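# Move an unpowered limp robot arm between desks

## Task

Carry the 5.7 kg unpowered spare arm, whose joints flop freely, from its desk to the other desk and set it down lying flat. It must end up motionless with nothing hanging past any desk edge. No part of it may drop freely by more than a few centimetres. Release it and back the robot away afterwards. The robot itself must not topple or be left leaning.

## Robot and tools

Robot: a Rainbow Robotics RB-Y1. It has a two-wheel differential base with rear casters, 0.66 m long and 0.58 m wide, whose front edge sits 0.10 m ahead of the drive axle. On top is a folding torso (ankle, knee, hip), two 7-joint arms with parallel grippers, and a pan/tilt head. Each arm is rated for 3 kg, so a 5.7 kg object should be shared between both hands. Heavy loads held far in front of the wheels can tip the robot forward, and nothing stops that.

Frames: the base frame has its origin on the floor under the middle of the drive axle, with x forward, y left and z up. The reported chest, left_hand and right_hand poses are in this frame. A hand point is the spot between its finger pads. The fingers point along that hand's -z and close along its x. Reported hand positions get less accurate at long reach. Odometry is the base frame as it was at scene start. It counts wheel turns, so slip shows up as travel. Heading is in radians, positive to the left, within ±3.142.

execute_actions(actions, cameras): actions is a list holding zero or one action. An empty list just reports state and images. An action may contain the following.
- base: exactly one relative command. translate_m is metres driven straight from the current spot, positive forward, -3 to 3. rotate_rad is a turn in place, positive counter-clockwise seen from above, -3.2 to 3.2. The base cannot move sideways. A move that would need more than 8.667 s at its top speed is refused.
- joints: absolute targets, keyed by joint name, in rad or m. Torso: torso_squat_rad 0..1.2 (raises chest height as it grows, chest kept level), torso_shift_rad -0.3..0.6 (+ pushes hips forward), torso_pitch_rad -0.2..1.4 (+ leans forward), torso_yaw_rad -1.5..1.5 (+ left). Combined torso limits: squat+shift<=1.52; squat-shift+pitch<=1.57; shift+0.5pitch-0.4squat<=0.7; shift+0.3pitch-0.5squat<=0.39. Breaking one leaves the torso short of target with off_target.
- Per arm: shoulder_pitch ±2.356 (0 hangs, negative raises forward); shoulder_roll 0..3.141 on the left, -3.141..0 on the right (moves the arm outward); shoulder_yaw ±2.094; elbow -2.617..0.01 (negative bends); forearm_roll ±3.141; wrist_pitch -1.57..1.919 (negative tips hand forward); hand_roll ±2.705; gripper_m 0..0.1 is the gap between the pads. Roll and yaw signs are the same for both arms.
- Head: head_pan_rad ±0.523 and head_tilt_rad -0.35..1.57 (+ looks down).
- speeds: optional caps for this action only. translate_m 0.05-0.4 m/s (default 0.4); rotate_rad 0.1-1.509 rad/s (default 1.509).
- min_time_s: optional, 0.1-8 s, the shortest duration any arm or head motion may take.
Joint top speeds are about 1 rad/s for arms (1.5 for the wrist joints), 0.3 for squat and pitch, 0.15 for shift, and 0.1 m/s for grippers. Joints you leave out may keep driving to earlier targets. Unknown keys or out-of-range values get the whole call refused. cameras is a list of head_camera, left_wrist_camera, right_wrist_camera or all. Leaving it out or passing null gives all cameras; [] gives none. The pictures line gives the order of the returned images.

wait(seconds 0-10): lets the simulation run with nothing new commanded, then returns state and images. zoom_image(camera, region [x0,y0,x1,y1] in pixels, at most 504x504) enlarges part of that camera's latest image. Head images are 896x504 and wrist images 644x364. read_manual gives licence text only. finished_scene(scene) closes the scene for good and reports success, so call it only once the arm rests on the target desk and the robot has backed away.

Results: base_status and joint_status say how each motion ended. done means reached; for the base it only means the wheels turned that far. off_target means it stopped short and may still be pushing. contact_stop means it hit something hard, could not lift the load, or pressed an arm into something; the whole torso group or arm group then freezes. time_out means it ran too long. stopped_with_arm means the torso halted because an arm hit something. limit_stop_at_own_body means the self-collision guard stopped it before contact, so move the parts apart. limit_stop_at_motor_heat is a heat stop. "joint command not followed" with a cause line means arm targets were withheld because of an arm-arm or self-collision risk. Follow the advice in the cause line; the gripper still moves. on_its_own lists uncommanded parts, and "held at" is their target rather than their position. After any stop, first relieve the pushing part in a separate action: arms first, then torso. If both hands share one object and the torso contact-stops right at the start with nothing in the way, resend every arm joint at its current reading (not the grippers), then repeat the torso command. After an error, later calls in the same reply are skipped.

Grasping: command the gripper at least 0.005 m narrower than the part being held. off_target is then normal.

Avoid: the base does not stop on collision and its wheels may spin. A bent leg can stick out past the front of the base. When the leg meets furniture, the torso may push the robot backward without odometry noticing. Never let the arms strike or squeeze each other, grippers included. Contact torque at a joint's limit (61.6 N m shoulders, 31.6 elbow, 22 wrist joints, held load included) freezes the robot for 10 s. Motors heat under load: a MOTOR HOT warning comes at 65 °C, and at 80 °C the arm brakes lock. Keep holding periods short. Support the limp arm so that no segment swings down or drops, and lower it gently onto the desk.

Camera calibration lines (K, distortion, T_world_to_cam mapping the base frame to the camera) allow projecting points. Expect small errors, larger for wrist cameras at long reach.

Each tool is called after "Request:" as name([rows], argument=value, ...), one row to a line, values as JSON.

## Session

Request:
execute_actions(actions=[])

Scene clock: 0.00 s.
Motor temperatures (°C, as the motors report them): left_arm=[29 30 28 32 32 31 31] | right_arm=[29 24 28 27 36 32 32]
base_odometry: x=+0.000 y=+0.000 heading=+0.000 (m, m, rad; odometry frame)
base_status: not commanded
joint_positions: torso_squat_rad=+0.350 torso_shift_rad=-0.001 torso_pitch_rad=+0.000 torso_yaw_rad=+0.001 left_shoulder_pitch_rad=-0.053 left_shoulder_roll_rad=+0.017 left_shoulder_yaw_rad=-0.035 left_elbow_rad=-0.152 left_forearm_roll_rad=-0.033 left_wrist_pitch_rad=+0.006 left_hand_roll_rad=+0.013 left_gripper_m=+0.101 right_shoulder_pitch_rad=+0.011 right_shoulder_roll_rad=-0.015 right_shoulder_yaw_rad=-0.037 right_elbow_rad=-0.254 right_forearm_roll_rad=+0.028 right_wrist_pitch_rad=-0.048 right_hand_roll_rad=-0.041 right_gripper_m=+0.100 head_pan_rad=+0.000 head_tilt_rad=+0.400
joint_status: not commanded
chest: x=-0.2288 y=-0.0006 z=+1.2474 quat_wxyz=(+1.000, +0.001, +0.000, +0.000) (m; base frame)
left_hand: x=-0.1179 y=+0.2291 z=+0.5705 quat_wxyz=(+0.994, +0.009, -0.098, -0.037) (m; base frame)
right_hand: x=-0.1028 y=-0.2364 z=+0.5743 quat_wxyz=(+0.989, -0.008, -0.145, -0.025) (m; base frame)
pictures: head_camera, left_wrist_camera, right_wrist_camera
camera_calibration (this result's frames):
head_camera: T_world_to_cam=[[-0.00579302, -0.998395, 0.0563428, -0.0883999], [-0.389026, -0.0496551, -0.919888, 1.31131], [0.921209, -0.0272477, -0.388113, 0.695239], [0, 0, 0, 1]] pos_world=[-0.13084, -0.00420114, 1.48107]
left_wrist_camera: T_world_to_cam=[[0.984432, -0.0415788, 0.170775, 0.0279412], [-0.138846, -0.779723, 0.610536, -0.151978], [0.107772, -0.624743, -0.773358, 0.683706], [0, 0, 0, 1]] pos_world=[-0.122292, 0.309801, 0.616765]
right_wrist_camera: T_world_to_cam=[[-0.958687, 0.0210827, -0.283682, 0.0675728], [-0.160468, 0.783352, 0.600509, -0.147073], [0.234883, 0.621221, -0.747605, 0.687258], [0, 0, 0, 1]] pos_world=[-0.120245, -0.313154, 0.621286]
Images, in order (width x height): head_camera 896x504, left_wrist_camera 644x364, right_wrist_camera 644x364.

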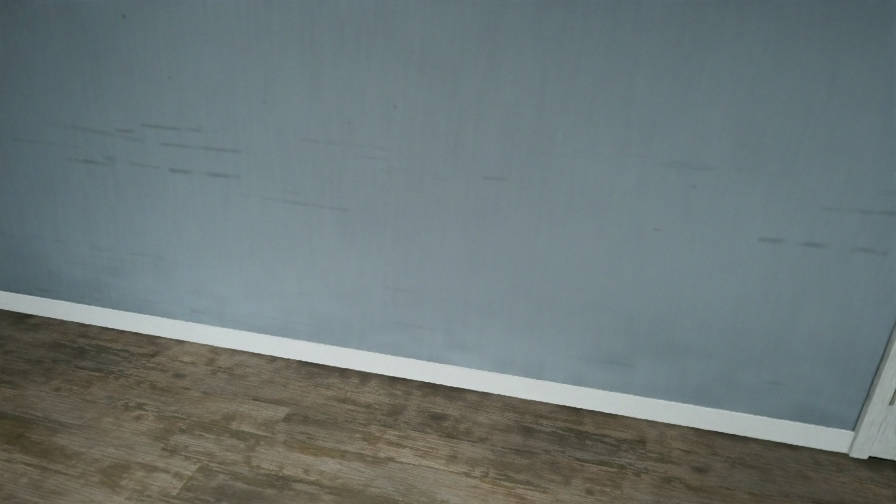

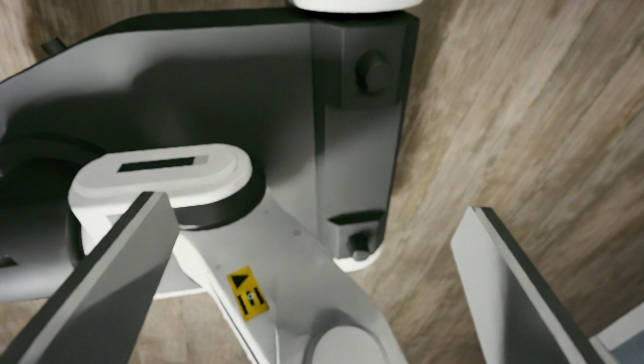

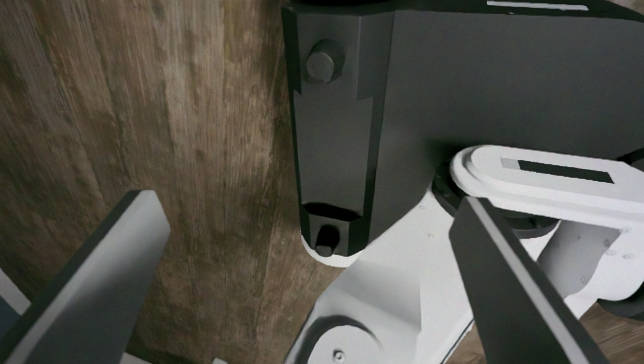

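Request:
execute_actions([
  {"joints": {"head_pan_rad": 0.523, "head_tilt_rad": 0.3}},
], cameras=["head_camera"])

Scene clock: 1.20 s.
Motor temperatures (°C, as the motors report them): left_arm=[29 30 28 32 32 31 31] | right_arm=[29 24 28 27 36 32 32]
base_odometry: x=+0.000 y=+0.000 heading=+0.000 (m, m, rad; odometry frame)
base_status: not commanded
joint_positions: torso_squat_rad=+0.350 torso_shift_rad=-0.001 torso_pitch_rad=+0.000 torso_yaw_rad=+0.001 left_shoulder_pitch_rad=-0.053 left_shoulder_roll_rad=+0.017 left_shoulder_yaw_rad=-0.035 left_elbow_rad=-0.152 left_forearm_roll_rad=-0.033 left_wrist_pitch_rad=+0.006 left_hand_roll_rad=+0.013 left_gripper_m=+0.101 right_shoulder_pitch_rad=+0.011 right_shoulder_roll_rad=-0.015 right_shoulder_yaw_rad=-0.037 right_elbow_rad=-0.254 right_forearm_roll_rad=+0.028 right_wrist_pitch_rad=-0.048 right_hand_roll_rad=-0.041 right_gripper_m=+0.100 head_pan_rad=+0.523 head_tilt_rad=+0.300
joint_status: all done
chest: x=-0.2288 y=-0.0006 z=+1.2474 quat_wxyz=(+1.000, +0.001, +0.000, +0.000) (m; base frame)
left_hand: x=-0.1179 y=+0.2291 z=+0.5705 quat_wxyz=(+0.994, +0.009, -0.098, -0.037) (m; base frame)
right_hand: x=-0.1028 y=-0.2364 z=+0.5743 quat_wxyz=(+0.989, -0.008, -0.145, -0.025) (m; base frame)
pictures: head_camera
camera_calibration (this result's frames):
head_camera: T_world_to_cam=[[0.488506, -0.870778, 0.0557349, 0.0148417], [-0.230735, -0.190516, -0.954183, 1.39358], [0.8415, 0.453264, -0.293987, 0.54289], [0, 0, 0, 1]] pos_world=[-0.142544, 0.0323504, 1.48851]
Images, in order (width x height): head_camera 896x504.

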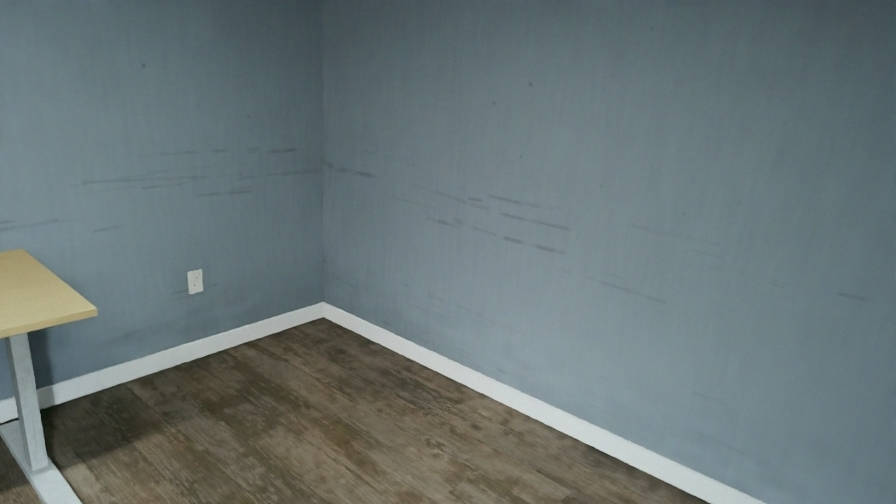

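Request:
execute_actions([
  {"joints": {"torso_yaw_rad": 0.55, "right_shoulder_roll_rad": -0.3, "left_shoulder_roll_rad": 0.3}, "base": {"rotate_rad": 0.2}},
], cameras=["head_camera"])

Scene clock: 5.03 s.
Motor temperatures (°C, as the motors report them): left_arm=[29 30 28 32 32 31 31] | right_arm=[29 24 28 27 36 32 32]
base_odometry: x=+0.000 y=+0.000 heading=+0.199 (m, m, rad; odometry frame)
base_status: done
joint_positions: torso_squat_rad=+0.350 torso_shift_rad=-0.001 torso_pitch_rad=+0.000 torso_yaw_rad=+0.550 left_shoulder_pitch_rad=-0.053 left_shoulder_roll_rad=+0.300 left_shoulder_yaw_rad=-0.035 left_elbow_rad=-0.152 left_forearm_roll_rad=-0.033 left_wrist_pitch_rad=+0.006 left_hand_roll_rad=+0.013 left_gripper_m=+0.101 right_shoulder_pitch_rad=+0.011 right_shoulder_roll_rad=-0.300 right_shoulder_yaw_rad=-0.037 right_elbow_rad=-0.254 right_forearm_roll_rad=+0.028 right_wrist_pitch_rad=-0.048 right_hand_roll_rad=-0.041 right_gripper_m=+0.100 head_pan_rad=+0.523 head_tilt_rad=+0.300
joint_status: all done
chest: x=-0.2288 y=-0.0006 z=+1.2474 quat_wxyz=(+0.962, +0.000, +0.000, +0.272) (m; base frame)
left_hand: x=-0.3631 y=+0.4353 z=+0.6040 quat_wxyz=(+0.958, +0.169, -0.050, +0.225) (m; base frame)
right_hand: x=+0.1120 y=-0.3157 z=+0.6091 quat_wxyz=(+0.942, -0.103, -0.182, +0.263) (m; base frame)
pictures: head_camera
camera_calibration (this result's frames):
head_camera: T_world_to_cam=[[0.871209, -0.487676, 0.0562784, 0.101935], [-0.0967518, -0.282963, -0.954239, 1.42425], [0.481284, 0.825896, -0.293703, 0.460362], [0, 0, 0, 1]] pos_world=[-0.172574, 0.0725085, 1.48854]
Images, in order (width x height): head_camera 896x504.

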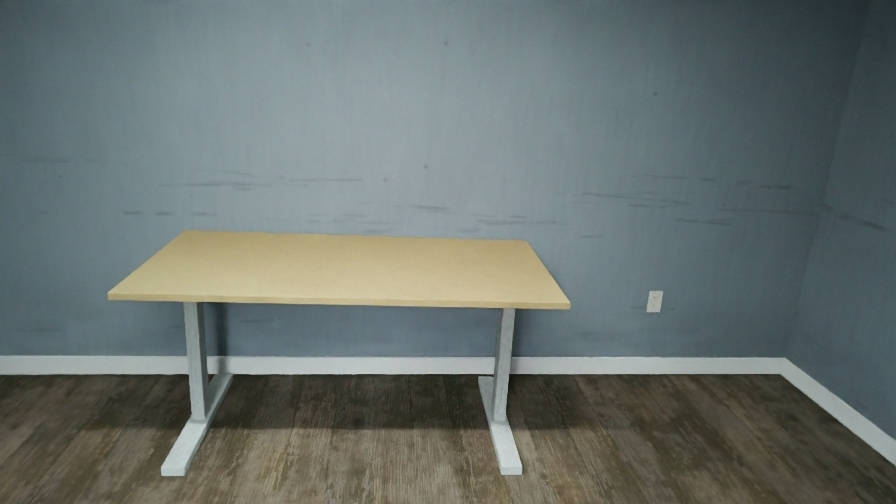

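Request:
zoom_image(camera="head_camera", region=[90, 210, 340, 490])

Request:
zoom_image(camera="head_camera", region=[400, 210, 650, 490])

Region (90, 210, 340, 490) of head_camera's 896x504 image, scaled by 1.800, with more detail than that image has; it fills the left 450 columns of this view, and the rest is white.

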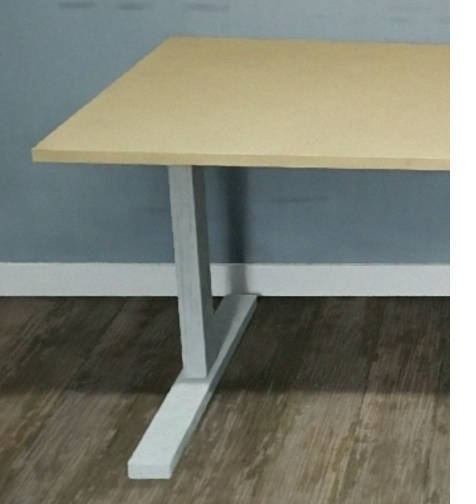

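Region (400, 210, 650, 490) of head_camera's 896x504 image, scaled by 1.800, with more detail than that image has; it fills the left 450 columns of this view, and the rest is white.

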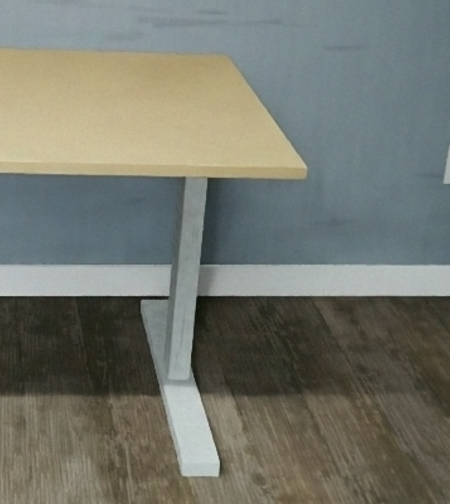

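Request:
execute_actions([
  {"joints": {"torso_yaw_rad": 0.0, "head_pan_rad": 0.0, "head_tilt_rad": 0.45}, "base": {"rotate_rad": -2.0}},
], cameras=["head_camera"])

Scene clock: 11.77 s.
Motor temperatures (°C, as the motors report them): left_arm=[29 30 28 32 32 31 31] | right_arm=[29 24 28 27 36 32 32]
base_odometry: x=+0.000 y=+0.000 heading=-1.800 (m, m, rad; odometry frame)
base_status: done
joint_positions: torso_squat_rad=+0.350 torso_shift_rad=-0.001 torso_pitch_rad=+0.000 torso_yaw_rad=+0.000 left_shoulder_pitch_rad=-0.053 left_shoulder_roll_rad=+0.300 left_shoulder_yaw_rad=-0.035 left_elbow_rad=-0.152 left_forearm_roll_rad=-0.033 left_wrist_pitch_rad=+0.006 left_hand_roll_rad=+0.013 left_gripper_m=+0.101 right_shoulder_pitch_rad=+0.011 right_shoulder_roll_rad=-0.300 right_shoulder_yaw_rad=-0.037 right_elbow_rad=-0.254 right_forearm_roll_rad=+0.028 right_wrist_pitch_rad=-0.048 right_hand_roll_rad=-0.041 right_gripper_m=+0.100 head_pan_rad=+0.000 head_tilt_rad=+0.450
joint_status: all done
chest: x=-0.2288 y=-0.0006 z=+1.2474 quat_wxyz=(+1.000, +0.001, +0.000, +0.000) (m; base frame)
left_hand: x=-0.1156 y=+0.4414 z=+0.6041 quat_wxyz=(+0.983, +0.150, -0.094, -0.043) (m; base frame)
right_hand: x=-0.1035 y=-0.4471 z=+0.6088 quat_wxyz=(+0.978, -0.149, -0.147, -0.003) (m; base frame)
pictures: head_camera
camera_calibration (this result's frames):
head_camera: T_world_to_cam=[[-0.0038462, -0.998391, 0.0565803, -0.0883732], [-0.434655, -0.0492872, -0.899247, 1.27196], [0.900589, -0.0280516, -0.433766, 0.757106], [0, 0, 0, 1]] pos_world=[-0.129315, -0.0043014, 1.47722]
Images, in order (width x height): head_camera 896x504.

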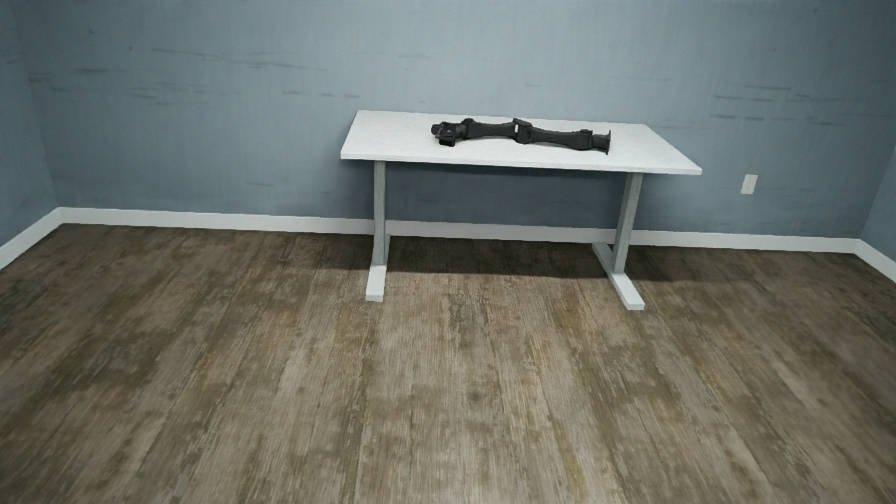

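Request:
zoom_image(camera="head_camera", region=[420, 95, 630, 180])

Request:
zoom_image(camera="head_camera", region=[330, 95, 720, 320])

Region (420, 95, 630, 180) of head_camera's 896x504 image, scaled by 2.400, with more detail than that image has; it fills the top 204 rows of this view, and the rest is white.

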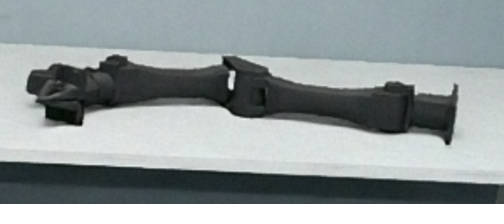

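Region (330, 95, 720, 320) of head_camera's 896x504 image, scaled by 1.292, with more detail than that image has; it fills the top 291 rows of this view, and the rest is white.

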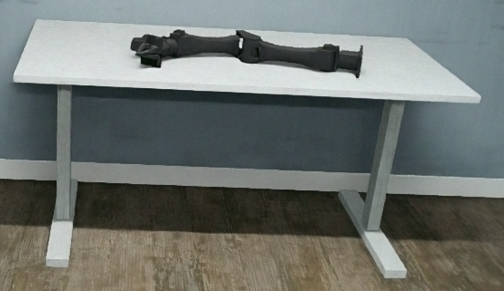

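Request:
execute_actions([
  {"base": {"rotate_rad": -0.152}},
], cameras=[])

Request:
execute_actions([
  {"base": {"translate_m": 1.75}, "joints": {"head_tilt_rad": 0.68, "left_shoulder_pitch_rad": -0.6762, "left_shoulder_roll_rad": 0.65, "left_shoulder_yaw_rad": -0.2422, "left_elbow_rad": -1.2287, "left_forearm_roll_rad": 0.4169, "left_wrist_pitch_rad": 1.7948, "left_hand_roll_rad": 0.3756, "right_shoulder_pitch_rad": -0.6762, "right_shoulder_roll_rad": -0.65, "right_shoulder_yaw_rad": 0.2422, "right_elbow_rad": -1.2287, "right_forearm_roll_rad": -0.4169, "right_wrist_pitch_rad": 1.7948, "right_hand_roll_rad": -0.3756}, "min_time_s": 4.5},
], cameras=["head_camera"])

Scene clock: 16.37 s.
Motor temperatures (°C, as the motors report them): left_arm=[29 30 28 32 32 31 31] | right_arm=[29 24 28 27 36 32 32]
base_odometry: x=+0.000 y=+0.000 heading=-1.952 (m, m, rad; odometry frame)
base_status: done
joint_positions: torso_squat_rad=+0.350 torso_shift_rad=-0.001 torso_pitch_rad=+0.000 torso_yaw_rad=+0.000 left_shoulder_pitch_rad=-0.053 left_shoulder_roll_rad=+0.300 left_shoulder_yaw_rad=-0.035 left_elbow_rad=-0.152 left_forearm_roll_rad=-0.033 left_wrist_pitch_rad=+0.006 left_hand_roll_rad=+0.013 left_gripper_m=+0.101 right_shoulder_pitch_rad=+0.011 right_shoulder_roll_rad=-0.300 right_shoulder_yaw_rad=-0.037 right_elbow_rad=-0.254 right_forearm_roll_rad=+0.028 right_wrist_pitch_rad=-0.048 right_hand_roll_rad=-0.041 right_gripper_m=+0.100 head_pan_rad=+0.000 head_tilt_rad=+0.450
joint_status: not commanded
chest: x=-0.2288 y=-0.0006 z=+1.2474 quat_wxyz=(+1.000, +0.001, +0.000, +0.000) (m; base frame)
left_hand: x=-0.1156 y=+0.4414 z=+0.6041 quat_wxyz=(+0.983, +0.149, -0.094, -0.043) (m; base frame)
right_hand: x=-0.1035 y=-0.4471 z=+0.6088 quat_wxyz=(+0.978, -0.149, -0.147, -0.003) (m; base frame)
pictures: none
No camera images: the call's "cameras" was empty. Leave "cameras" out to get every camera's image.

Scene clock: 22.20 s.
Motor temperatures (°C, as the motors report them): left_arm=[29 30 28 32 32 31 31] | right_arm=[29 24 28 27 36 32 32]
base_odometry: x=-0.652 y=-1.624 heading=-1.953 (m, m, rad; odometry frame)
base_status: done
joint_positions: torso_squat_rad=+0.350 torso_shift_rad=-0.001 torso_pitch_rad=+0.000 torso_yaw_rad=+0.000 left_shoulder_pitch_rad=-0.676 left_shoulder_roll_rad=+0.650 left_shoulder_yaw_rad=-0.242 left_elbow_rad=-1.229 left_forearm_roll_rad=+0.417 left_wrist_pitch_rad=+1.795 left_hand_roll_rad=+0.375 left_gripper_m=+0.101 right_shoulder_pitch_rad=-0.676 right_shoulder_roll_rad=-0.650 right_shoulder_yaw_rad=+0.242 right_elbow_rad=-1.229 right_forearm_roll_rad=-0.417 right_wrist_pitch_rad=+1.795 right_hand_roll_rad=-0.376 right_gripper_m=+0.100 head_pan_rad=+0.000 head_tilt_rad=+0.680
joint_status: all done
chest: x=-0.2288 y=-0.0006 z=+1.2474 quat_wxyz=(+1.000, +0.001, +0.000, +0.000) (m; base frame)
left_hand: x=+0.2259 y=+0.3963 z=+0.9912 quat_wxyz=(+0.979, +0.159, -0.044, +0.119) (m; base frame)
right_hand: x=+0.2258 y=-0.3969 z=+0.9901 quat_wxyz=(+0.979, -0.157, -0.043, -0.119) (m; base frame)
pictures: head_camera
camera_calibration (this result's frames):
head_camera: T_world_to_cam=[[0.00942057, -0.99839, 0.0559415, -0.0847138], [-0.628261, -0.0494329, -0.776431, 1.05417], [0.777946, -0.0278315, -0.627715, 1.01242], [0, 0, 0, 1]] pos_world=[-0.124515, -0.00428997, 1.45873]
Images, in order (width x height): head_camera 896x504.

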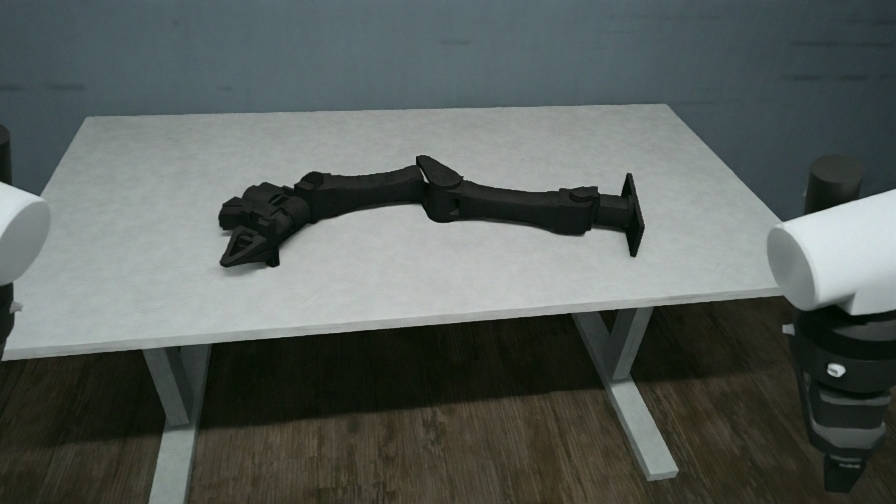

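Request:
zoom_image(camera="head_camera", region=[200, 140, 460, 290])

Request:
zoom_image(camera="head_camera", region=[400, 140, 660, 290])

Region (200, 140, 460, 290) of head_camera's 896x504 image, scaled by 1.938, with more detail than that image has; it fills the top 291 rows of this view, and the rest is white.

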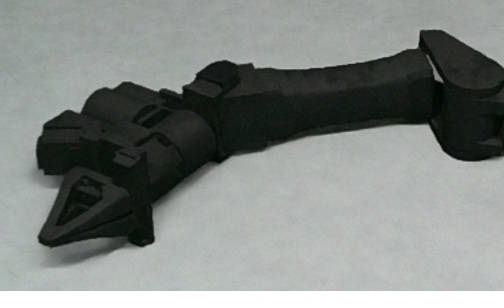

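Region (400, 140, 660, 290) of head_camera's 896x504 image, scaled by 1.938, with more detail than that image has; it fills the top 291 rows of this view, and the rest is white.

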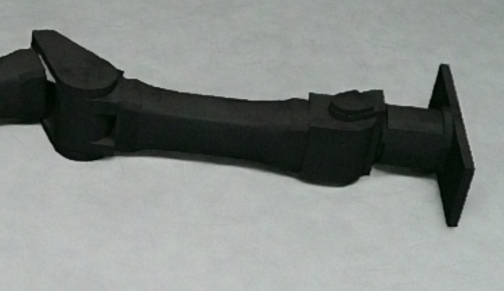

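Request:
execute_actions([
  {"base": {"translate_m": 0.595}, "joints": {"torso_squat_rad": 0.5, "torso_pitch_rad": 0.22, "torso_yaw_rad": -0.07, "head_tilt_rad": 0.9, "left_shoulder_pitch_rad": -0.9463, "left_shoulder_roll_rad": 0.2977, "left_shoulder_yaw_rad": -0.1757, "left_elbow_rad": -1.1644, "left_forearm_roll_rad": 0.4225, "left_wrist_pitch_rad": 1.7941, "left_hand_roll_rad": 0.73, "right_shoulder_pitch_rad": -0.9463, "right_shoulder_roll_rad": -0.2977, "right_shoulder_yaw_rad": 0.1757, "right_elbow_rad": -1.1644, "right_forearm_roll_rad": -0.4225, "right_wrist_pitch_rad": 1.7941, "right_hand_roll_rad": -0.39}, "min_time_s": 1.0},
])

Scene clock: 36.97 s.
Motor temperatures (°C, as the motors report them): left_arm=[29 30 28 32 32 31 31] | right_arm=[29 24 28 27 36 32 32]
base_odometry: x=-0.874 y=-2.176 heading=-1.953 (m, m, rad; odometry frame)
base_status: done
joint_positions: torso_squat_rad=+0.500 torso_shift_rad=-0.001 torso_pitch_rad=+0.220 torso_yaw_rad=-0.070 left_shoulder_pitch_rad=-0.947 left_shoulder_roll_rad=+0.298 left_shoulder_yaw_rad=-0.176 left_elbow_rad=-1.165 left_forearm_roll_rad=+0.423 left_wrist_pitch_rad=+1.794 left_hand_roll_rad=+0.730 left_gripper_m=+0.101 right_shoulder_pitch_rad=-0.946 right_shoulder_roll_rad=-0.298 right_shoulder_yaw_rad=+0.176 right_elbow_rad=-1.164 right_forearm_roll_rad=-0.422 right_wrist_pitch_rad=+1.794 right_hand_roll_rad=-0.390 right_gripper_m=+0.100 head_pan_rad=+0.000 head_tilt_rad=+0.900
joint_status: all done
chest: x=-0.1611 y=-0.0006 z=+1.1968 quat_wxyz=(+0.993, -0.003, +0.110, -0.035) (m; base frame)
left_hand: x=+0.3168 y=+0.1326 z=+0.8873 quat_wxyz=(+0.989, -0.007, +0.001, +0.150) (m; base frame)
right_hand: x=+0.2935 y=-0.2065 z=+0.8919 quat_wxyz=(+0.999, -0.007, +0.000, -0.049) (m; base frame)
pictures: head_camera, left_wrist_camera, right_wrist_camera
camera_calibration (this result's frames):
head_camera: T_world_to_cam=[[-0.0354524, -0.997462, 0.0617465, -0.0962569], [-0.900846, 0.00514556, -0.434108, 0.57602], [0.432688, -0.0710143, -0.898742, 1.23105], [0, 0, 0, 1]] pos_world=[-0.0171674, -0.0115546, 1.36239]
left_wrist_camera: T_world_to_cam=[[0.944432, 0.327419, -0.0290523, -0.317118], [0.268232, -0.716576, 0.643872, -0.527156], [0.189998, -0.615886, -0.764582, 0.78652], [0, 0, 0, 1]] pos_world=[0.29146, 0.21049, 0.931566]
right_wrist_camera: T_world_to_cam=[[-0.997387, 0.0721645, 0.0032494, 0.302981], [0.0581535, 0.77543, 0.62875, -0.388585], [0.0428537, 0.627296, -0.777601, 0.897503], [0, 0, 0, 1]] pos_world=[0.286326, -0.283544, 0.941237]
Images, in order (width x height): head_camera 896x504, left_wrist_camera 644x364, right_wrist_camera 644x364.

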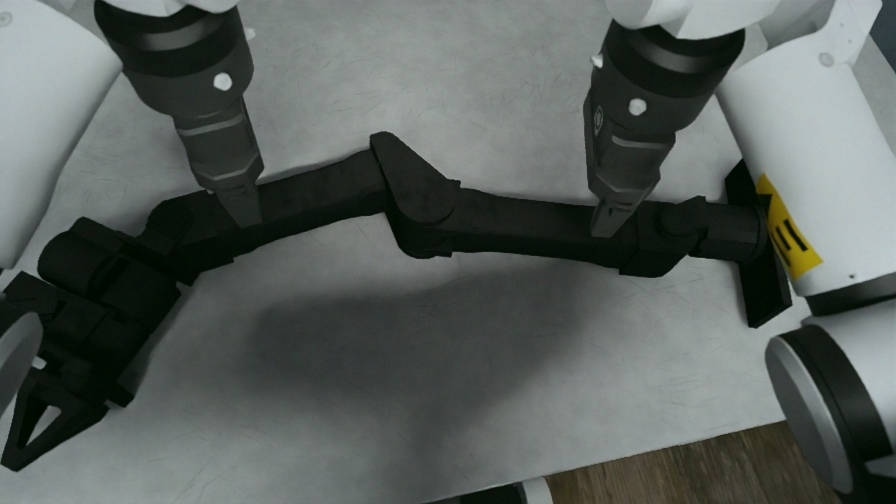

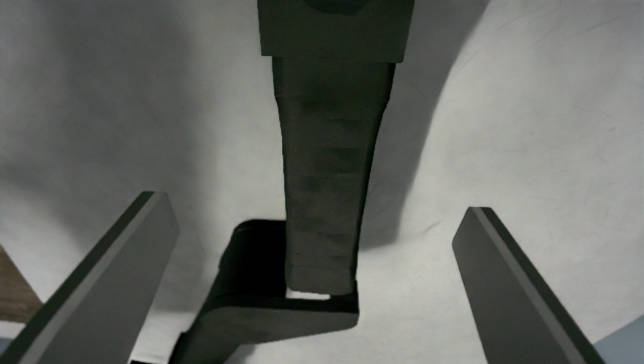

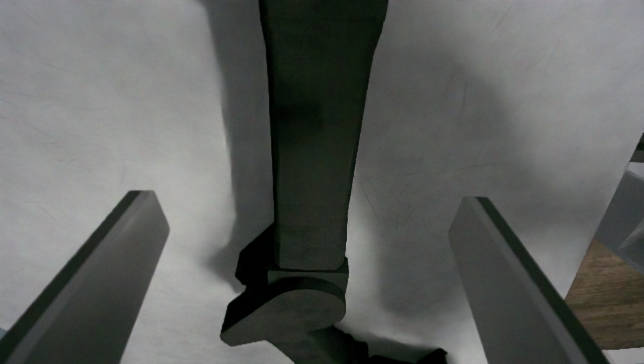

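Request:
execute_actions([
  {"base": {"translate_m": 0.004}, "joints": {"torso_squat_rad": 0.76, "torso_yaw_rad": -0.095, "left_hand_roll_rad": 0.755, "left_gripper_m": 0.082, "right_gripper_m": 0.082, "right_shoulder_pitch_rad": -0.9436, "right_shoulder_roll_rad": -0.294, "right_shoulder_yaw_rad": 0.1785, "right_elbow_rad": -1.1459, "right_forearm_roll_rad": -0.419, "right_wrist_pitch_rad": 1.7739, "right_hand_roll_rad": -0.3754}},
])

Scene clock: 43.37 s.
Motor temperatures (°C, as the motors report them): left_arm=[29 30 28 32 32 31 31] | right_arm=[30 24 28 27 36 32 32]
base_odometry: x=-0.875 y=-2.180 heading=-1.954 (m, m, rad; odometry frame)
base_status: done
joint_positions: torso_squat_rad=+0.760 torso_shift_rad=-0.001 torso_pitch_rad=+0.220 torso_yaw_rad=-0.095 left_shoulder_pitch_rad=-0.947 left_shoulder_roll_rad=+0.298 left_shoulder_yaw_rad=-0.176 left_elbow_rad=-1.165 left_forearm_roll_rad=+0.423 left_wrist_pitch_rad=+1.794 left_hand_roll_rad=+0.755 left_gripper_m=+0.082 right_shoulder_pitch_rad=-0.944 right_shoulder_roll_rad=-0.294 right_shoulder_yaw_rad=+0.179 right_elbow_rad=-1.146 right_forearm_roll_rad=-0.419 right_wrist_pitch_rad=+1.774 right_hand_roll_rad=-0.375 right_gripper_m=+0.082 head_pan_rad=+0.000 head_tilt_rad=+0.900
joint_status: all done
chest: x=-0.1610 y=-0.0006 z=+1.0899 quat_wxyz=(+0.993, -0.005, +0.110, -0.047) (m; base frame)
left_hand: x=+0.3201 y=+0.1193 z=+0.7797 quat_wxyz=(+0.989, -0.010, +0.002, +0.150) (m; base frame)
right_hand: x=+0.2886 y=-0.2193 z=+0.7802 quat_wxyz=(+0.998, -0.010, +0.000, -0.057) (m; base frame)
pictures: head_camera, left_wrist_camera, right_wrist_camera
camera_calibration (this result's frames):
head_camera: T_world_to_cam=[[-0.0597512, -0.995949, 0.0671953, -0.0994492], [-0.90047, 0.0247271, -0.434215, 0.529865], [0.430795, -0.0864522, -0.898299, 1.13413], [0, 0, 0, 1]] pos_world=[-0.0173909, -0.0141006, 1.25554]
left_wrist_camera: T_world_to_cam=[[0.944212, 0.327864, -0.0311374, -0.317269], [0.268895, -0.712875, 0.647691, -0.471944], [0.190158, -0.61993, -0.761266, 0.693311], [0, 0, 0, 1]] pos_world=[0.294634, 0.197388, 0.82359]
right_wrist_camera: T_world_to_cam=[[-0.996216, 0.0868577, 0.00308226, 0.302413], [0.0697411, 0.777728, 0.62472, -0.307796], [0.0518646, 0.622571, -0.780843, 0.817721], [0, 0, 0, 1]] pos_world=[0.280324, -0.295975, 0.829865]
Images, in order (width x height): head_camera 896x504, left_wrist_camera 644x364, right_wrist_camera 644x364.

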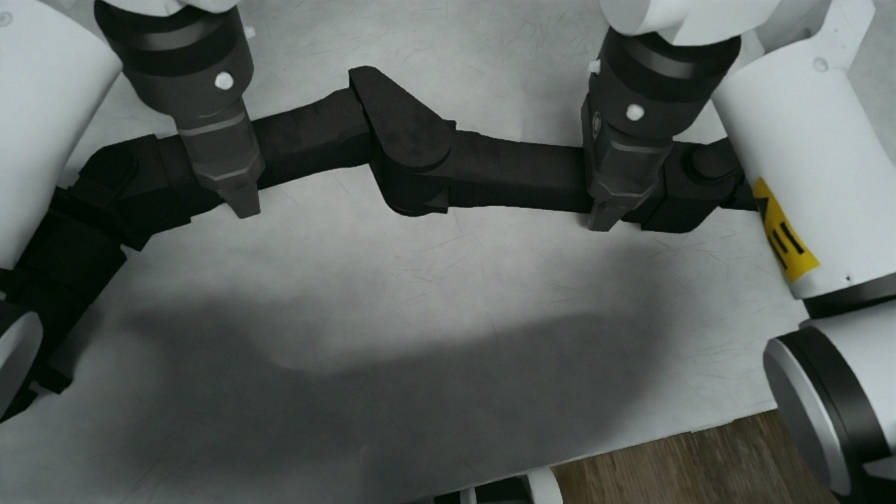

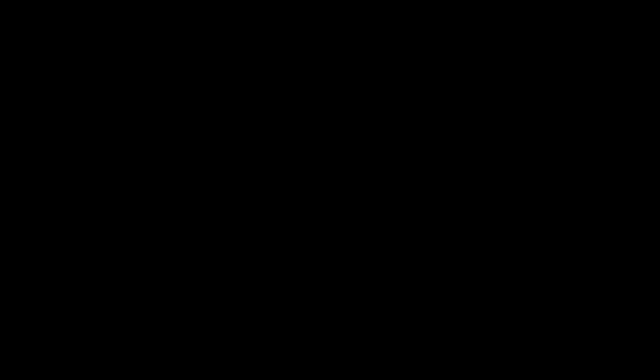

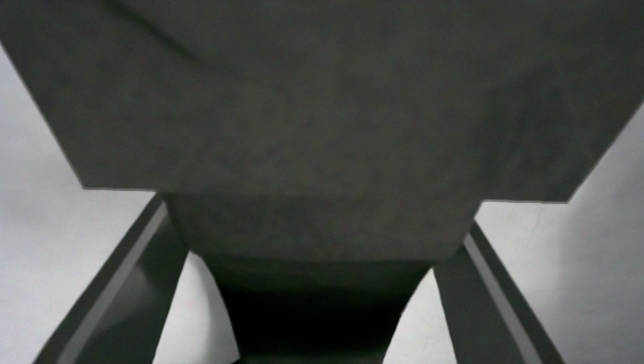

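Request:
execute_actions(actions=[], cameras=["left_wrist_camera", "head_camera"])

Scene clock: 44.77 s.
Motor temperatures (°C, as the motors report them): left_arm=[29 30 28 32 32 31 31] | right_arm=[30 24 28 27 36 32 32]
base_odometry: x=-0.875 y=-2.180 heading=-1.954 (m, m, rad; odometry frame)
base_status: done
joint_positions: torso_squat_rad=+0.760 torso_shift_rad=-0.001 torso_pitch_rad=+0.220 torso_yaw_rad=-0.095 left_shoulder_pitch_rad=-0.947 left_shoulder_roll_rad=+0.298 left_shoulder_yaw_rad=-0.176 left_elbow_rad=-1.165 left_forearm_roll_rad=+0.423 left_wrist_pitch_rad=+1.794 left_hand_roll_rad=+0.755 left_gripper_m=+0.082 right_shoulder_pitch_rad=-0.944 right_shoulder_roll_rad=-0.294 right_shoulder_yaw_rad=+0.179 right_elbow_rad=-1.146 right_forearm_roll_rad=-0.419 right_wrist_pitch_rad=+1.774 right_hand_roll_rad=-0.375 right_gripper_m=+0.082 head_pan_rad=+0.000 head_tilt_rad=+0.900
joint_status: all done
chest: x=-0.1610 y=-0.0006 z=+1.0899 quat_wxyz=(+0.993, -0.005, +0.110, -0.047) (m; base frame)
left_hand: x=+0.3201 y=+0.1193 z=+0.7797 quat_wxyz=(+0.989, -0.010, +0.002, +0.150) (m; base frame)
right_hand: x=+0.2886 y=-0.2193 z=+0.7802 quat_wxyz=(+0.998, -0.010, +0.000, -0.057) (m; base frame)
pictures: head_camera, left_wrist_camera
camera_calibration (this result's frames):
head_camera: T_world_to_cam=[[-0.0597513, -0.995949, 0.0671952, -0.0994492], [-0.90047, 0.0247272, -0.434215, 0.529865], [0.430795, -0.0864522, -0.898299, 1.13413], [0, 0, 0, 1]] pos_world=[-0.0173909, -0.0141007, 1.25554]
left_wrist_camera: T_world_to_cam=[[0.944211, 0.327865, -0.0311372, -0.317269], [0.268895, -0.712875, 0.647691, -0.471944], [0.190158, -0.61993, -0.761266, 0.693311], [0, 0, 0, 1]] pos_world=[0.294634, 0.197388, 0.82359]
Images, in order (width x height): head_camera 896x504, left_wrist_camera 644x364.

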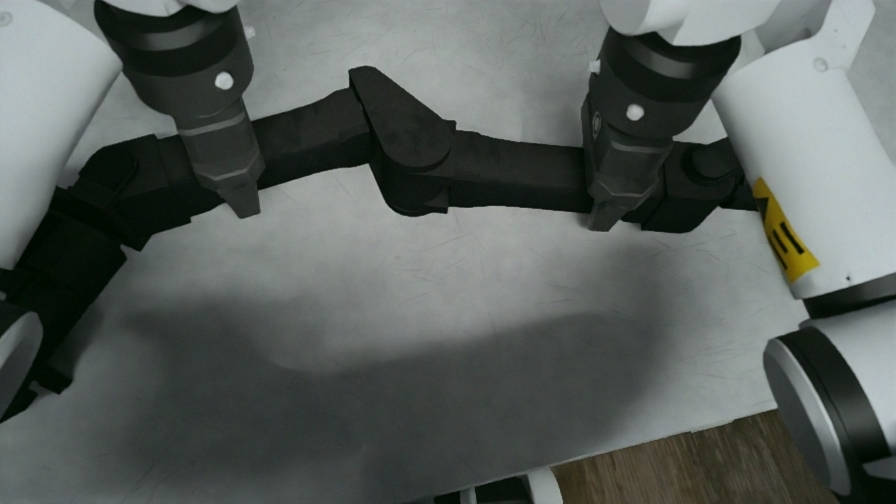

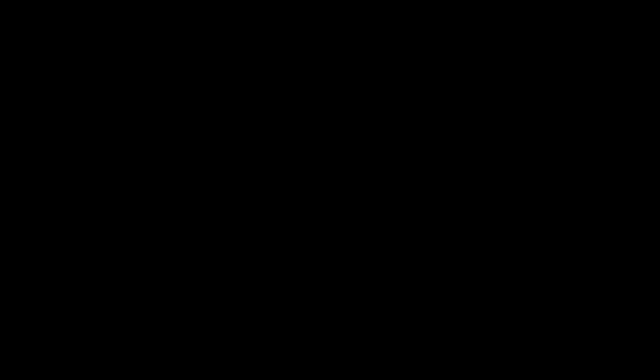

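Request:
execute_actions([
  {"joints": {"torso_squat_rad": 0.768, "left_gripper_m": 0.07, "right_gripper_m": 0.07, "right_shoulder_pitch_rad": -0.9404, "right_shoulder_roll_rad": -0.2897, "right_shoulder_yaw_rad": 0.1818, "right_elbow_rad": -1.1243, "right_forearm_roll_rad": -0.4149, "right_wrist_pitch_rad": 1.7504, "right_hand_roll_rad": -0.3702}},
], cameras=["right_wrist_camera"])

Request:
execute_actions([
  {"joints": {"left_gripper_m": 0.03, "right_gripper_m": 0.03, "head_pan_rad": 0.25}},
])

Scene clock: 47.23 s.
Motor temperatures (°C, as the motors report them): left_arm=[29 30 28 32 32 31 31] | right_arm=[30 24 28 27 36 32 32]
base_odometry: x=-0.875 y=-2.180 heading=-1.954 (m, m, rad; odometry frame)
base_status: not commanded
joint_positions: torso_squat_rad=+0.768 torso_shift_rad=-0.001 torso_pitch_rad=+0.220 torso_yaw_rad=-0.095 left_shoulder_pitch_rad=-0.947 left_shoulder_roll_rad=+0.298 left_shoulder_yaw_rad=-0.176 left_elbow_rad=-1.165 left_forearm_roll_rad=+0.423 left_wrist_pitch_rad=+1.794 left_hand_roll_rad=+0.755 left_gripper_m=+0.070 right_shoulder_pitch_rad=-0.940 right_shoulder_roll_rad=-0.290 right_shoulder_yaw_rad=+0.182 right_elbow_rad=-1.124 right_forearm_roll_rad=-0.415 right_wrist_pitch_rad=+1.750 right_hand_roll_rad=-0.370 right_gripper_m=+0.070 head_pan_rad=+0.000 head_tilt_rad=+0.900
joint_status: all done
chest: x=-0.1610 y=-0.0005 z=+1.0860 quat_wxyz=(+0.993, -0.005, +0.110, -0.047) (m; base frame)
left_hand: x=+0.3201 y=+0.1192 z=+0.7758 quat_wxyz=(+0.989, -0.010, +0.002, +0.150) (m; base frame)
right_hand: x=+0.2886 y=-0.2196 z=+0.7691 quat_wxyz=(+0.998, -0.010, +0.000, -0.057) (m; base frame)
pictures: right_wrist_camera
camera_calibration (this result's frames):
right_wrist_camera: T_world_to_cam=[[-0.996185, 0.0871939, 0.00345796, 0.302239], [0.0702443, 0.777765, 0.624617, -0.300724], [0.0517733, 0.622477, -0.780923, 0.809368], [0, 0, 0, 1]] pos_world=[0.280306, -0.296274, 0.818847]
Images, in order (width x height): right_wrist_camera 644x364.

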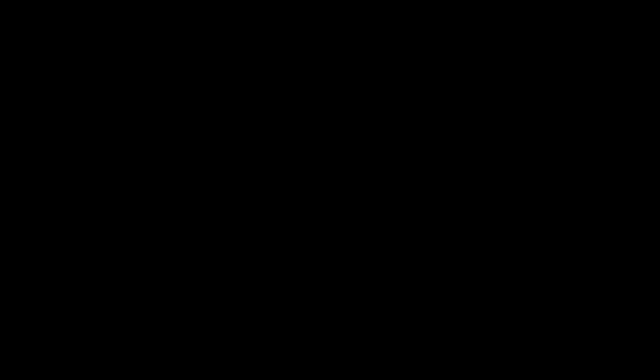

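Scene clock: 48.13 s.
Motor temperatures (°C, as the motors report them): left_arm=[29 30 28 32 32 31 31] | right_arm=[30 24 28 27 36 32 32]
base_odometry: x=-0.875 y=-2.180 heading=-1.954 (m, m, rad; odometry frame)
base_status: not commanded
joint_positions: torso_squat_rad=+0.768 torso_shift_rad=-0.001 torso_pitch_rad=+0.220 torso_yaw_rad=-0.095 left_shoulder_pitch_rad=-0.947 left_shoulder_roll_rad=+0.298 left_shoulder_yaw_rad=-0.176 left_elbow_rad=-1.165 left_forearm_roll_rad=+0.422 left_wrist_pitch_rad=+1.794 left_hand_roll_rad=+0.755 left_gripper_m=+0.055 right_shoulder_pitch_rad=-0.940 right_shoulder_roll_rad=-0.290 right_shoulder_yaw_rad=+0.182 right_elbow_rad=-1.124 right_forearm_roll_rad=-0.415 right_wrist_pitch_rad=+1.751 right_hand_roll_rad=-0.370 right_gripper_m=+0.054 head_pan_rad=+0.250 head_tilt_rad=+0.900
joint_status: left_gripper_m off_target (ended at +0.055, target +0.030); right_gripper_m off_target (ended at +0.054, target +0.030); the others done
chest: x=-0.1610 y=-0.0005 z=+1.0860 quat_wxyz=(+0.993, -0.005, +0.110, -0.047) (m; base frame)
left_hand: x=+0.3201 y=+0.1193 z=+0.7759 quat_wxyz=(+0.989, -0.010, +0.002, +0.151) (m; base frame)
right_hand: x=+0.2885 y=-0.2196 z=+0.7691 quat_wxyz=(+0.998, -0.010, +0.000, -0.057) (m; base frame)
pictures: head_camera, left_wrist_camera, right_wrist_camera
camera_calibration (this result's frames):
head_camera: T_world_to_cam=[[0.182766, -0.98307, 0.013002, -0.00669142], [-0.882553, -0.169877, -0.438455, 0.534743], [0.433241, 0.0686597, -0.898659, 1.1318], [0, 0, 0, 1]] pos_world=[-0.0171773, 0.00655396, 1.25165]
left_wrist_camera: T_world_to_cam=[[0.944047, 0.328353, -0.030971, -0.317583], [0.269142, -0.712709, 0.647772, -0.469613], [0.190625, -0.619863, -0.761205, 0.690175], [0, 0, 0, 1]] pos_world=[0.294642, 0.197395, 0.819731]
right_wrist_camera: T_world_to_cam=[[-0.996178, 0.0872705, 0.00369382, 0.301972], [0.0704495, 0.777731, 0.624637, -0.300784], [0.0516396, 0.62251, -0.780906, 0.809359], [0, 0, 0, 1]] pos_world=[0.280213, -0.296259, 0.818799]
Images, in order (width x height): head_camera 896x504, left_wrist_camera 644x364, right_wrist_camera 644x364.

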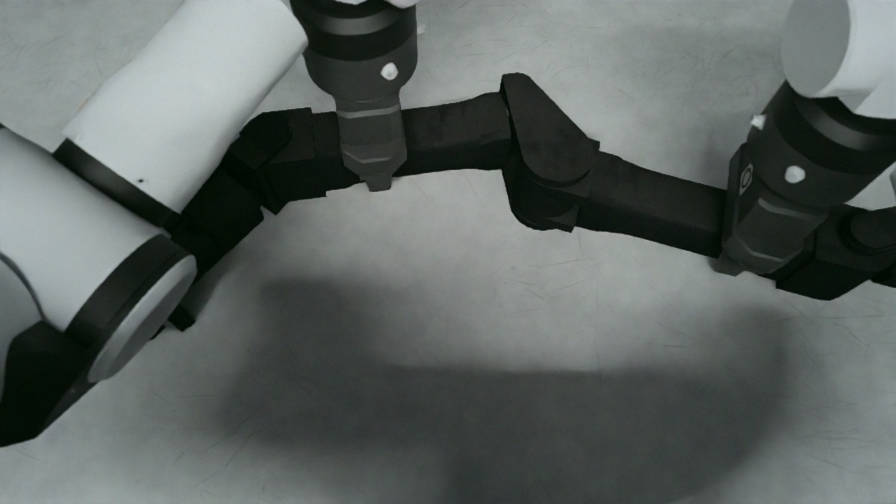

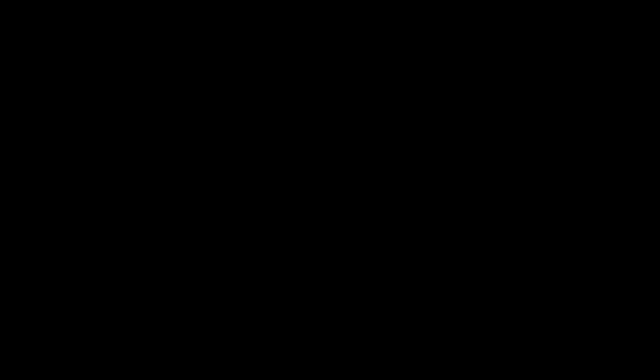

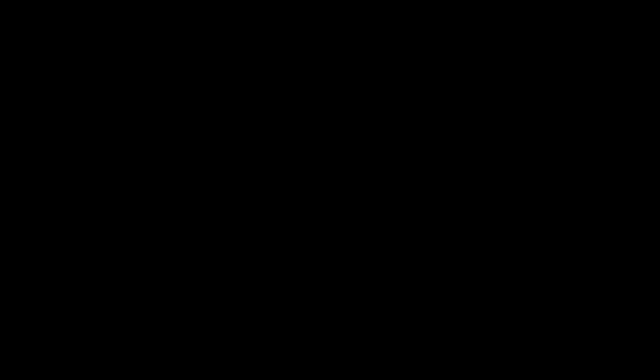

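Request:
execute_actions([
  {"joints": {"torso_squat_rad": 0.71, "head_pan_rad": 0.03}},
], cameras=["head_camera"])

Scene clock: 49.33 s.
Motor temperatures (°C, as the motors report them): left_arm=[30 30 28 32 32 31 31] | right_arm=[30 24 28 28 36 32 32]
base_odometry: x=-0.875 y=-2.180 heading=-1.954 (m, m, rad; odometry frame)
base_status: not commanded
joint_positions: torso_squat_rad=+0.710 torso_shift_rad=-0.001 torso_pitch_rad=+0.221 torso_yaw_rad=-0.095 left_shoulder_pitch_rad=-0.945 left_shoulder_roll_rad=+0.297 left_shoulder_yaw_rad=-0.176 left_elbow_rad=-1.163 left_forearm_roll_rad=+0.422 left_wrist_pitch_rad=+1.794 left_hand_roll_rad=+0.755 left_gripper_m=+0.055 right_shoulder_pitch_rad=-0.938 right_shoulder_roll_rad=-0.289 right_shoulder_yaw_rad=+0.182 right_elbow_rad=-1.123 right_forearm_roll_rad=-0.415 right_wrist_pitch_rad=+1.750 right_hand_roll_rad=-0.370 right_gripper_m=+0.054 head_pan_rad=+0.030 head_tilt_rad=+0.900
joint_status: all done
chest: x=-0.1603 y=-0.0006 z=+1.1133 quat_wxyz=(+0.993, -0.005, +0.110, -0.047) (m; base frame)
left_hand: x=+0.3195 y=+0.1196 z=+0.8013 quat_wxyz=(+0.988, -0.009, +0.004, +0.151) (m; base frame)
right_hand: x=+0.2877 y=-0.2196 z=+0.7944 quat_wxyz=(+0.998, -0.010, +0.003, -0.057) (m; base frame)
pictures: head_camera
camera_calibration (this result's frames):
head_camera: T_world_to_cam=[[-0.0305254, -0.99769, 0.0606854, -0.0897301], [-0.901487, 0.00125623, -0.432804, 0.538871], [0.431728, -0.0679186, -0.899443, 1.15628], [0, 0, 0, 1]] pos_world=[-0.0161532, -0.0116667, 1.27868]
Images, in order (width x height): head_camera 896x504.

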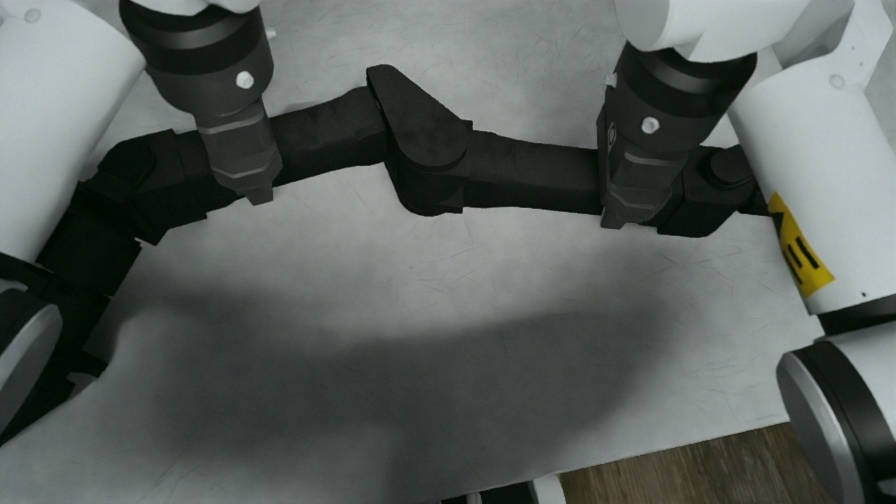

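Request:
execute_actions([
  {"joints": {"torso_squat_rad": 0.33}},
], cameras=["head_camera"])

Scene clock: 52.97 s.
Motor temperatures (°C, as the motors report them): left_arm=[30 30 28 33 32 31 31] | right_arm=[30 24 28 28 36 32 32]
base_odometry: x=-0.875 y=-2.180 heading=-1.954 (m, m, rad; odometry frame)
base_status: not commanded
joint_positions: torso_squat_rad=+0.330 torso_shift_rad=+0.000 torso_pitch_rad=+0.222 torso_yaw_rad=-0.095 left_shoulder_pitch_rad=-0.944 left_shoulder_roll_rad=+0.297 left_shoulder_yaw_rad=-0.176 left_elbow_rad=-1.163 left_forearm_roll_rad=+0.422 left_wrist_pitch_rad=+1.794 left_hand_roll_rad=+0.755 left_gripper_m=+0.055 right_shoulder_pitch_rad=-0.938 right_shoulder_roll_rad=-0.289 right_shoulder_yaw_rad=+0.182 right_elbow_rad=-1.123 right_forearm_roll_rad=-0.415 right_wrist_pitch_rad=+1.750 right_hand_roll_rad=-0.370 right_gripper_m=+0.054 head_pan_rad=+0.030 head_tilt_rad=+0.900
joint_status: all done
chest: x=-0.1602 y=-0.0006 z=+1.2446 quat_wxyz=(+0.993, -0.005, +0.111, -0.047) (m; base frame)
left_hand: x=+0.3192 y=+0.1196 z=+0.9321 quat_wxyz=(+0.988, -0.009, +0.004, +0.151) (m; base frame)
right_hand: x=+0.2877 y=-0.2196 z=+0.9256 quat_wxyz=(+0.998, -0.010, +0.003, -0.057) (m; base frame)
pictures: head_camera
camera_calibration (this result's frames):
head_camera: T_world_to_cam=[[-0.0305137, -0.99769, 0.0606947, -0.0977629], [-0.901624, 0.00126314, -0.43252, 0.595439], [0.431444, -0.0679216, -0.899579, 1.27449], [0, 0, 0, 1]] pos_world=[-0.0159933, -0.0117237, 1.40998]
Images, in order (width x height): head_camera 896x504.

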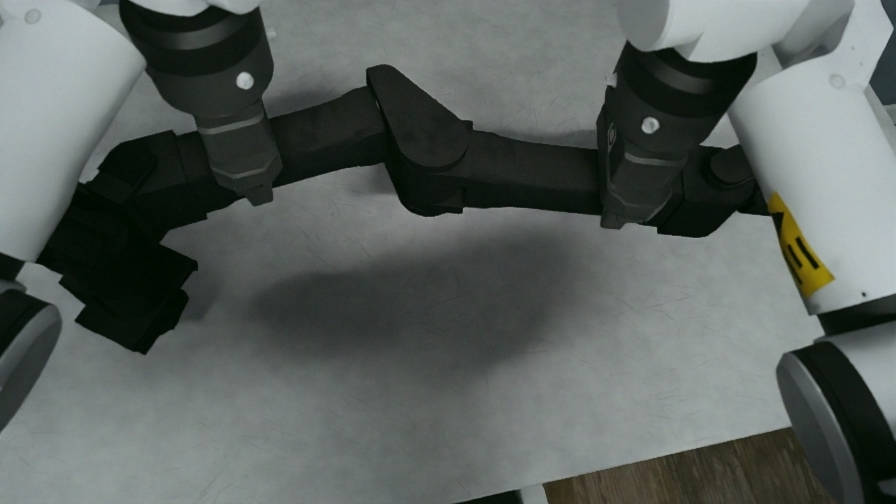

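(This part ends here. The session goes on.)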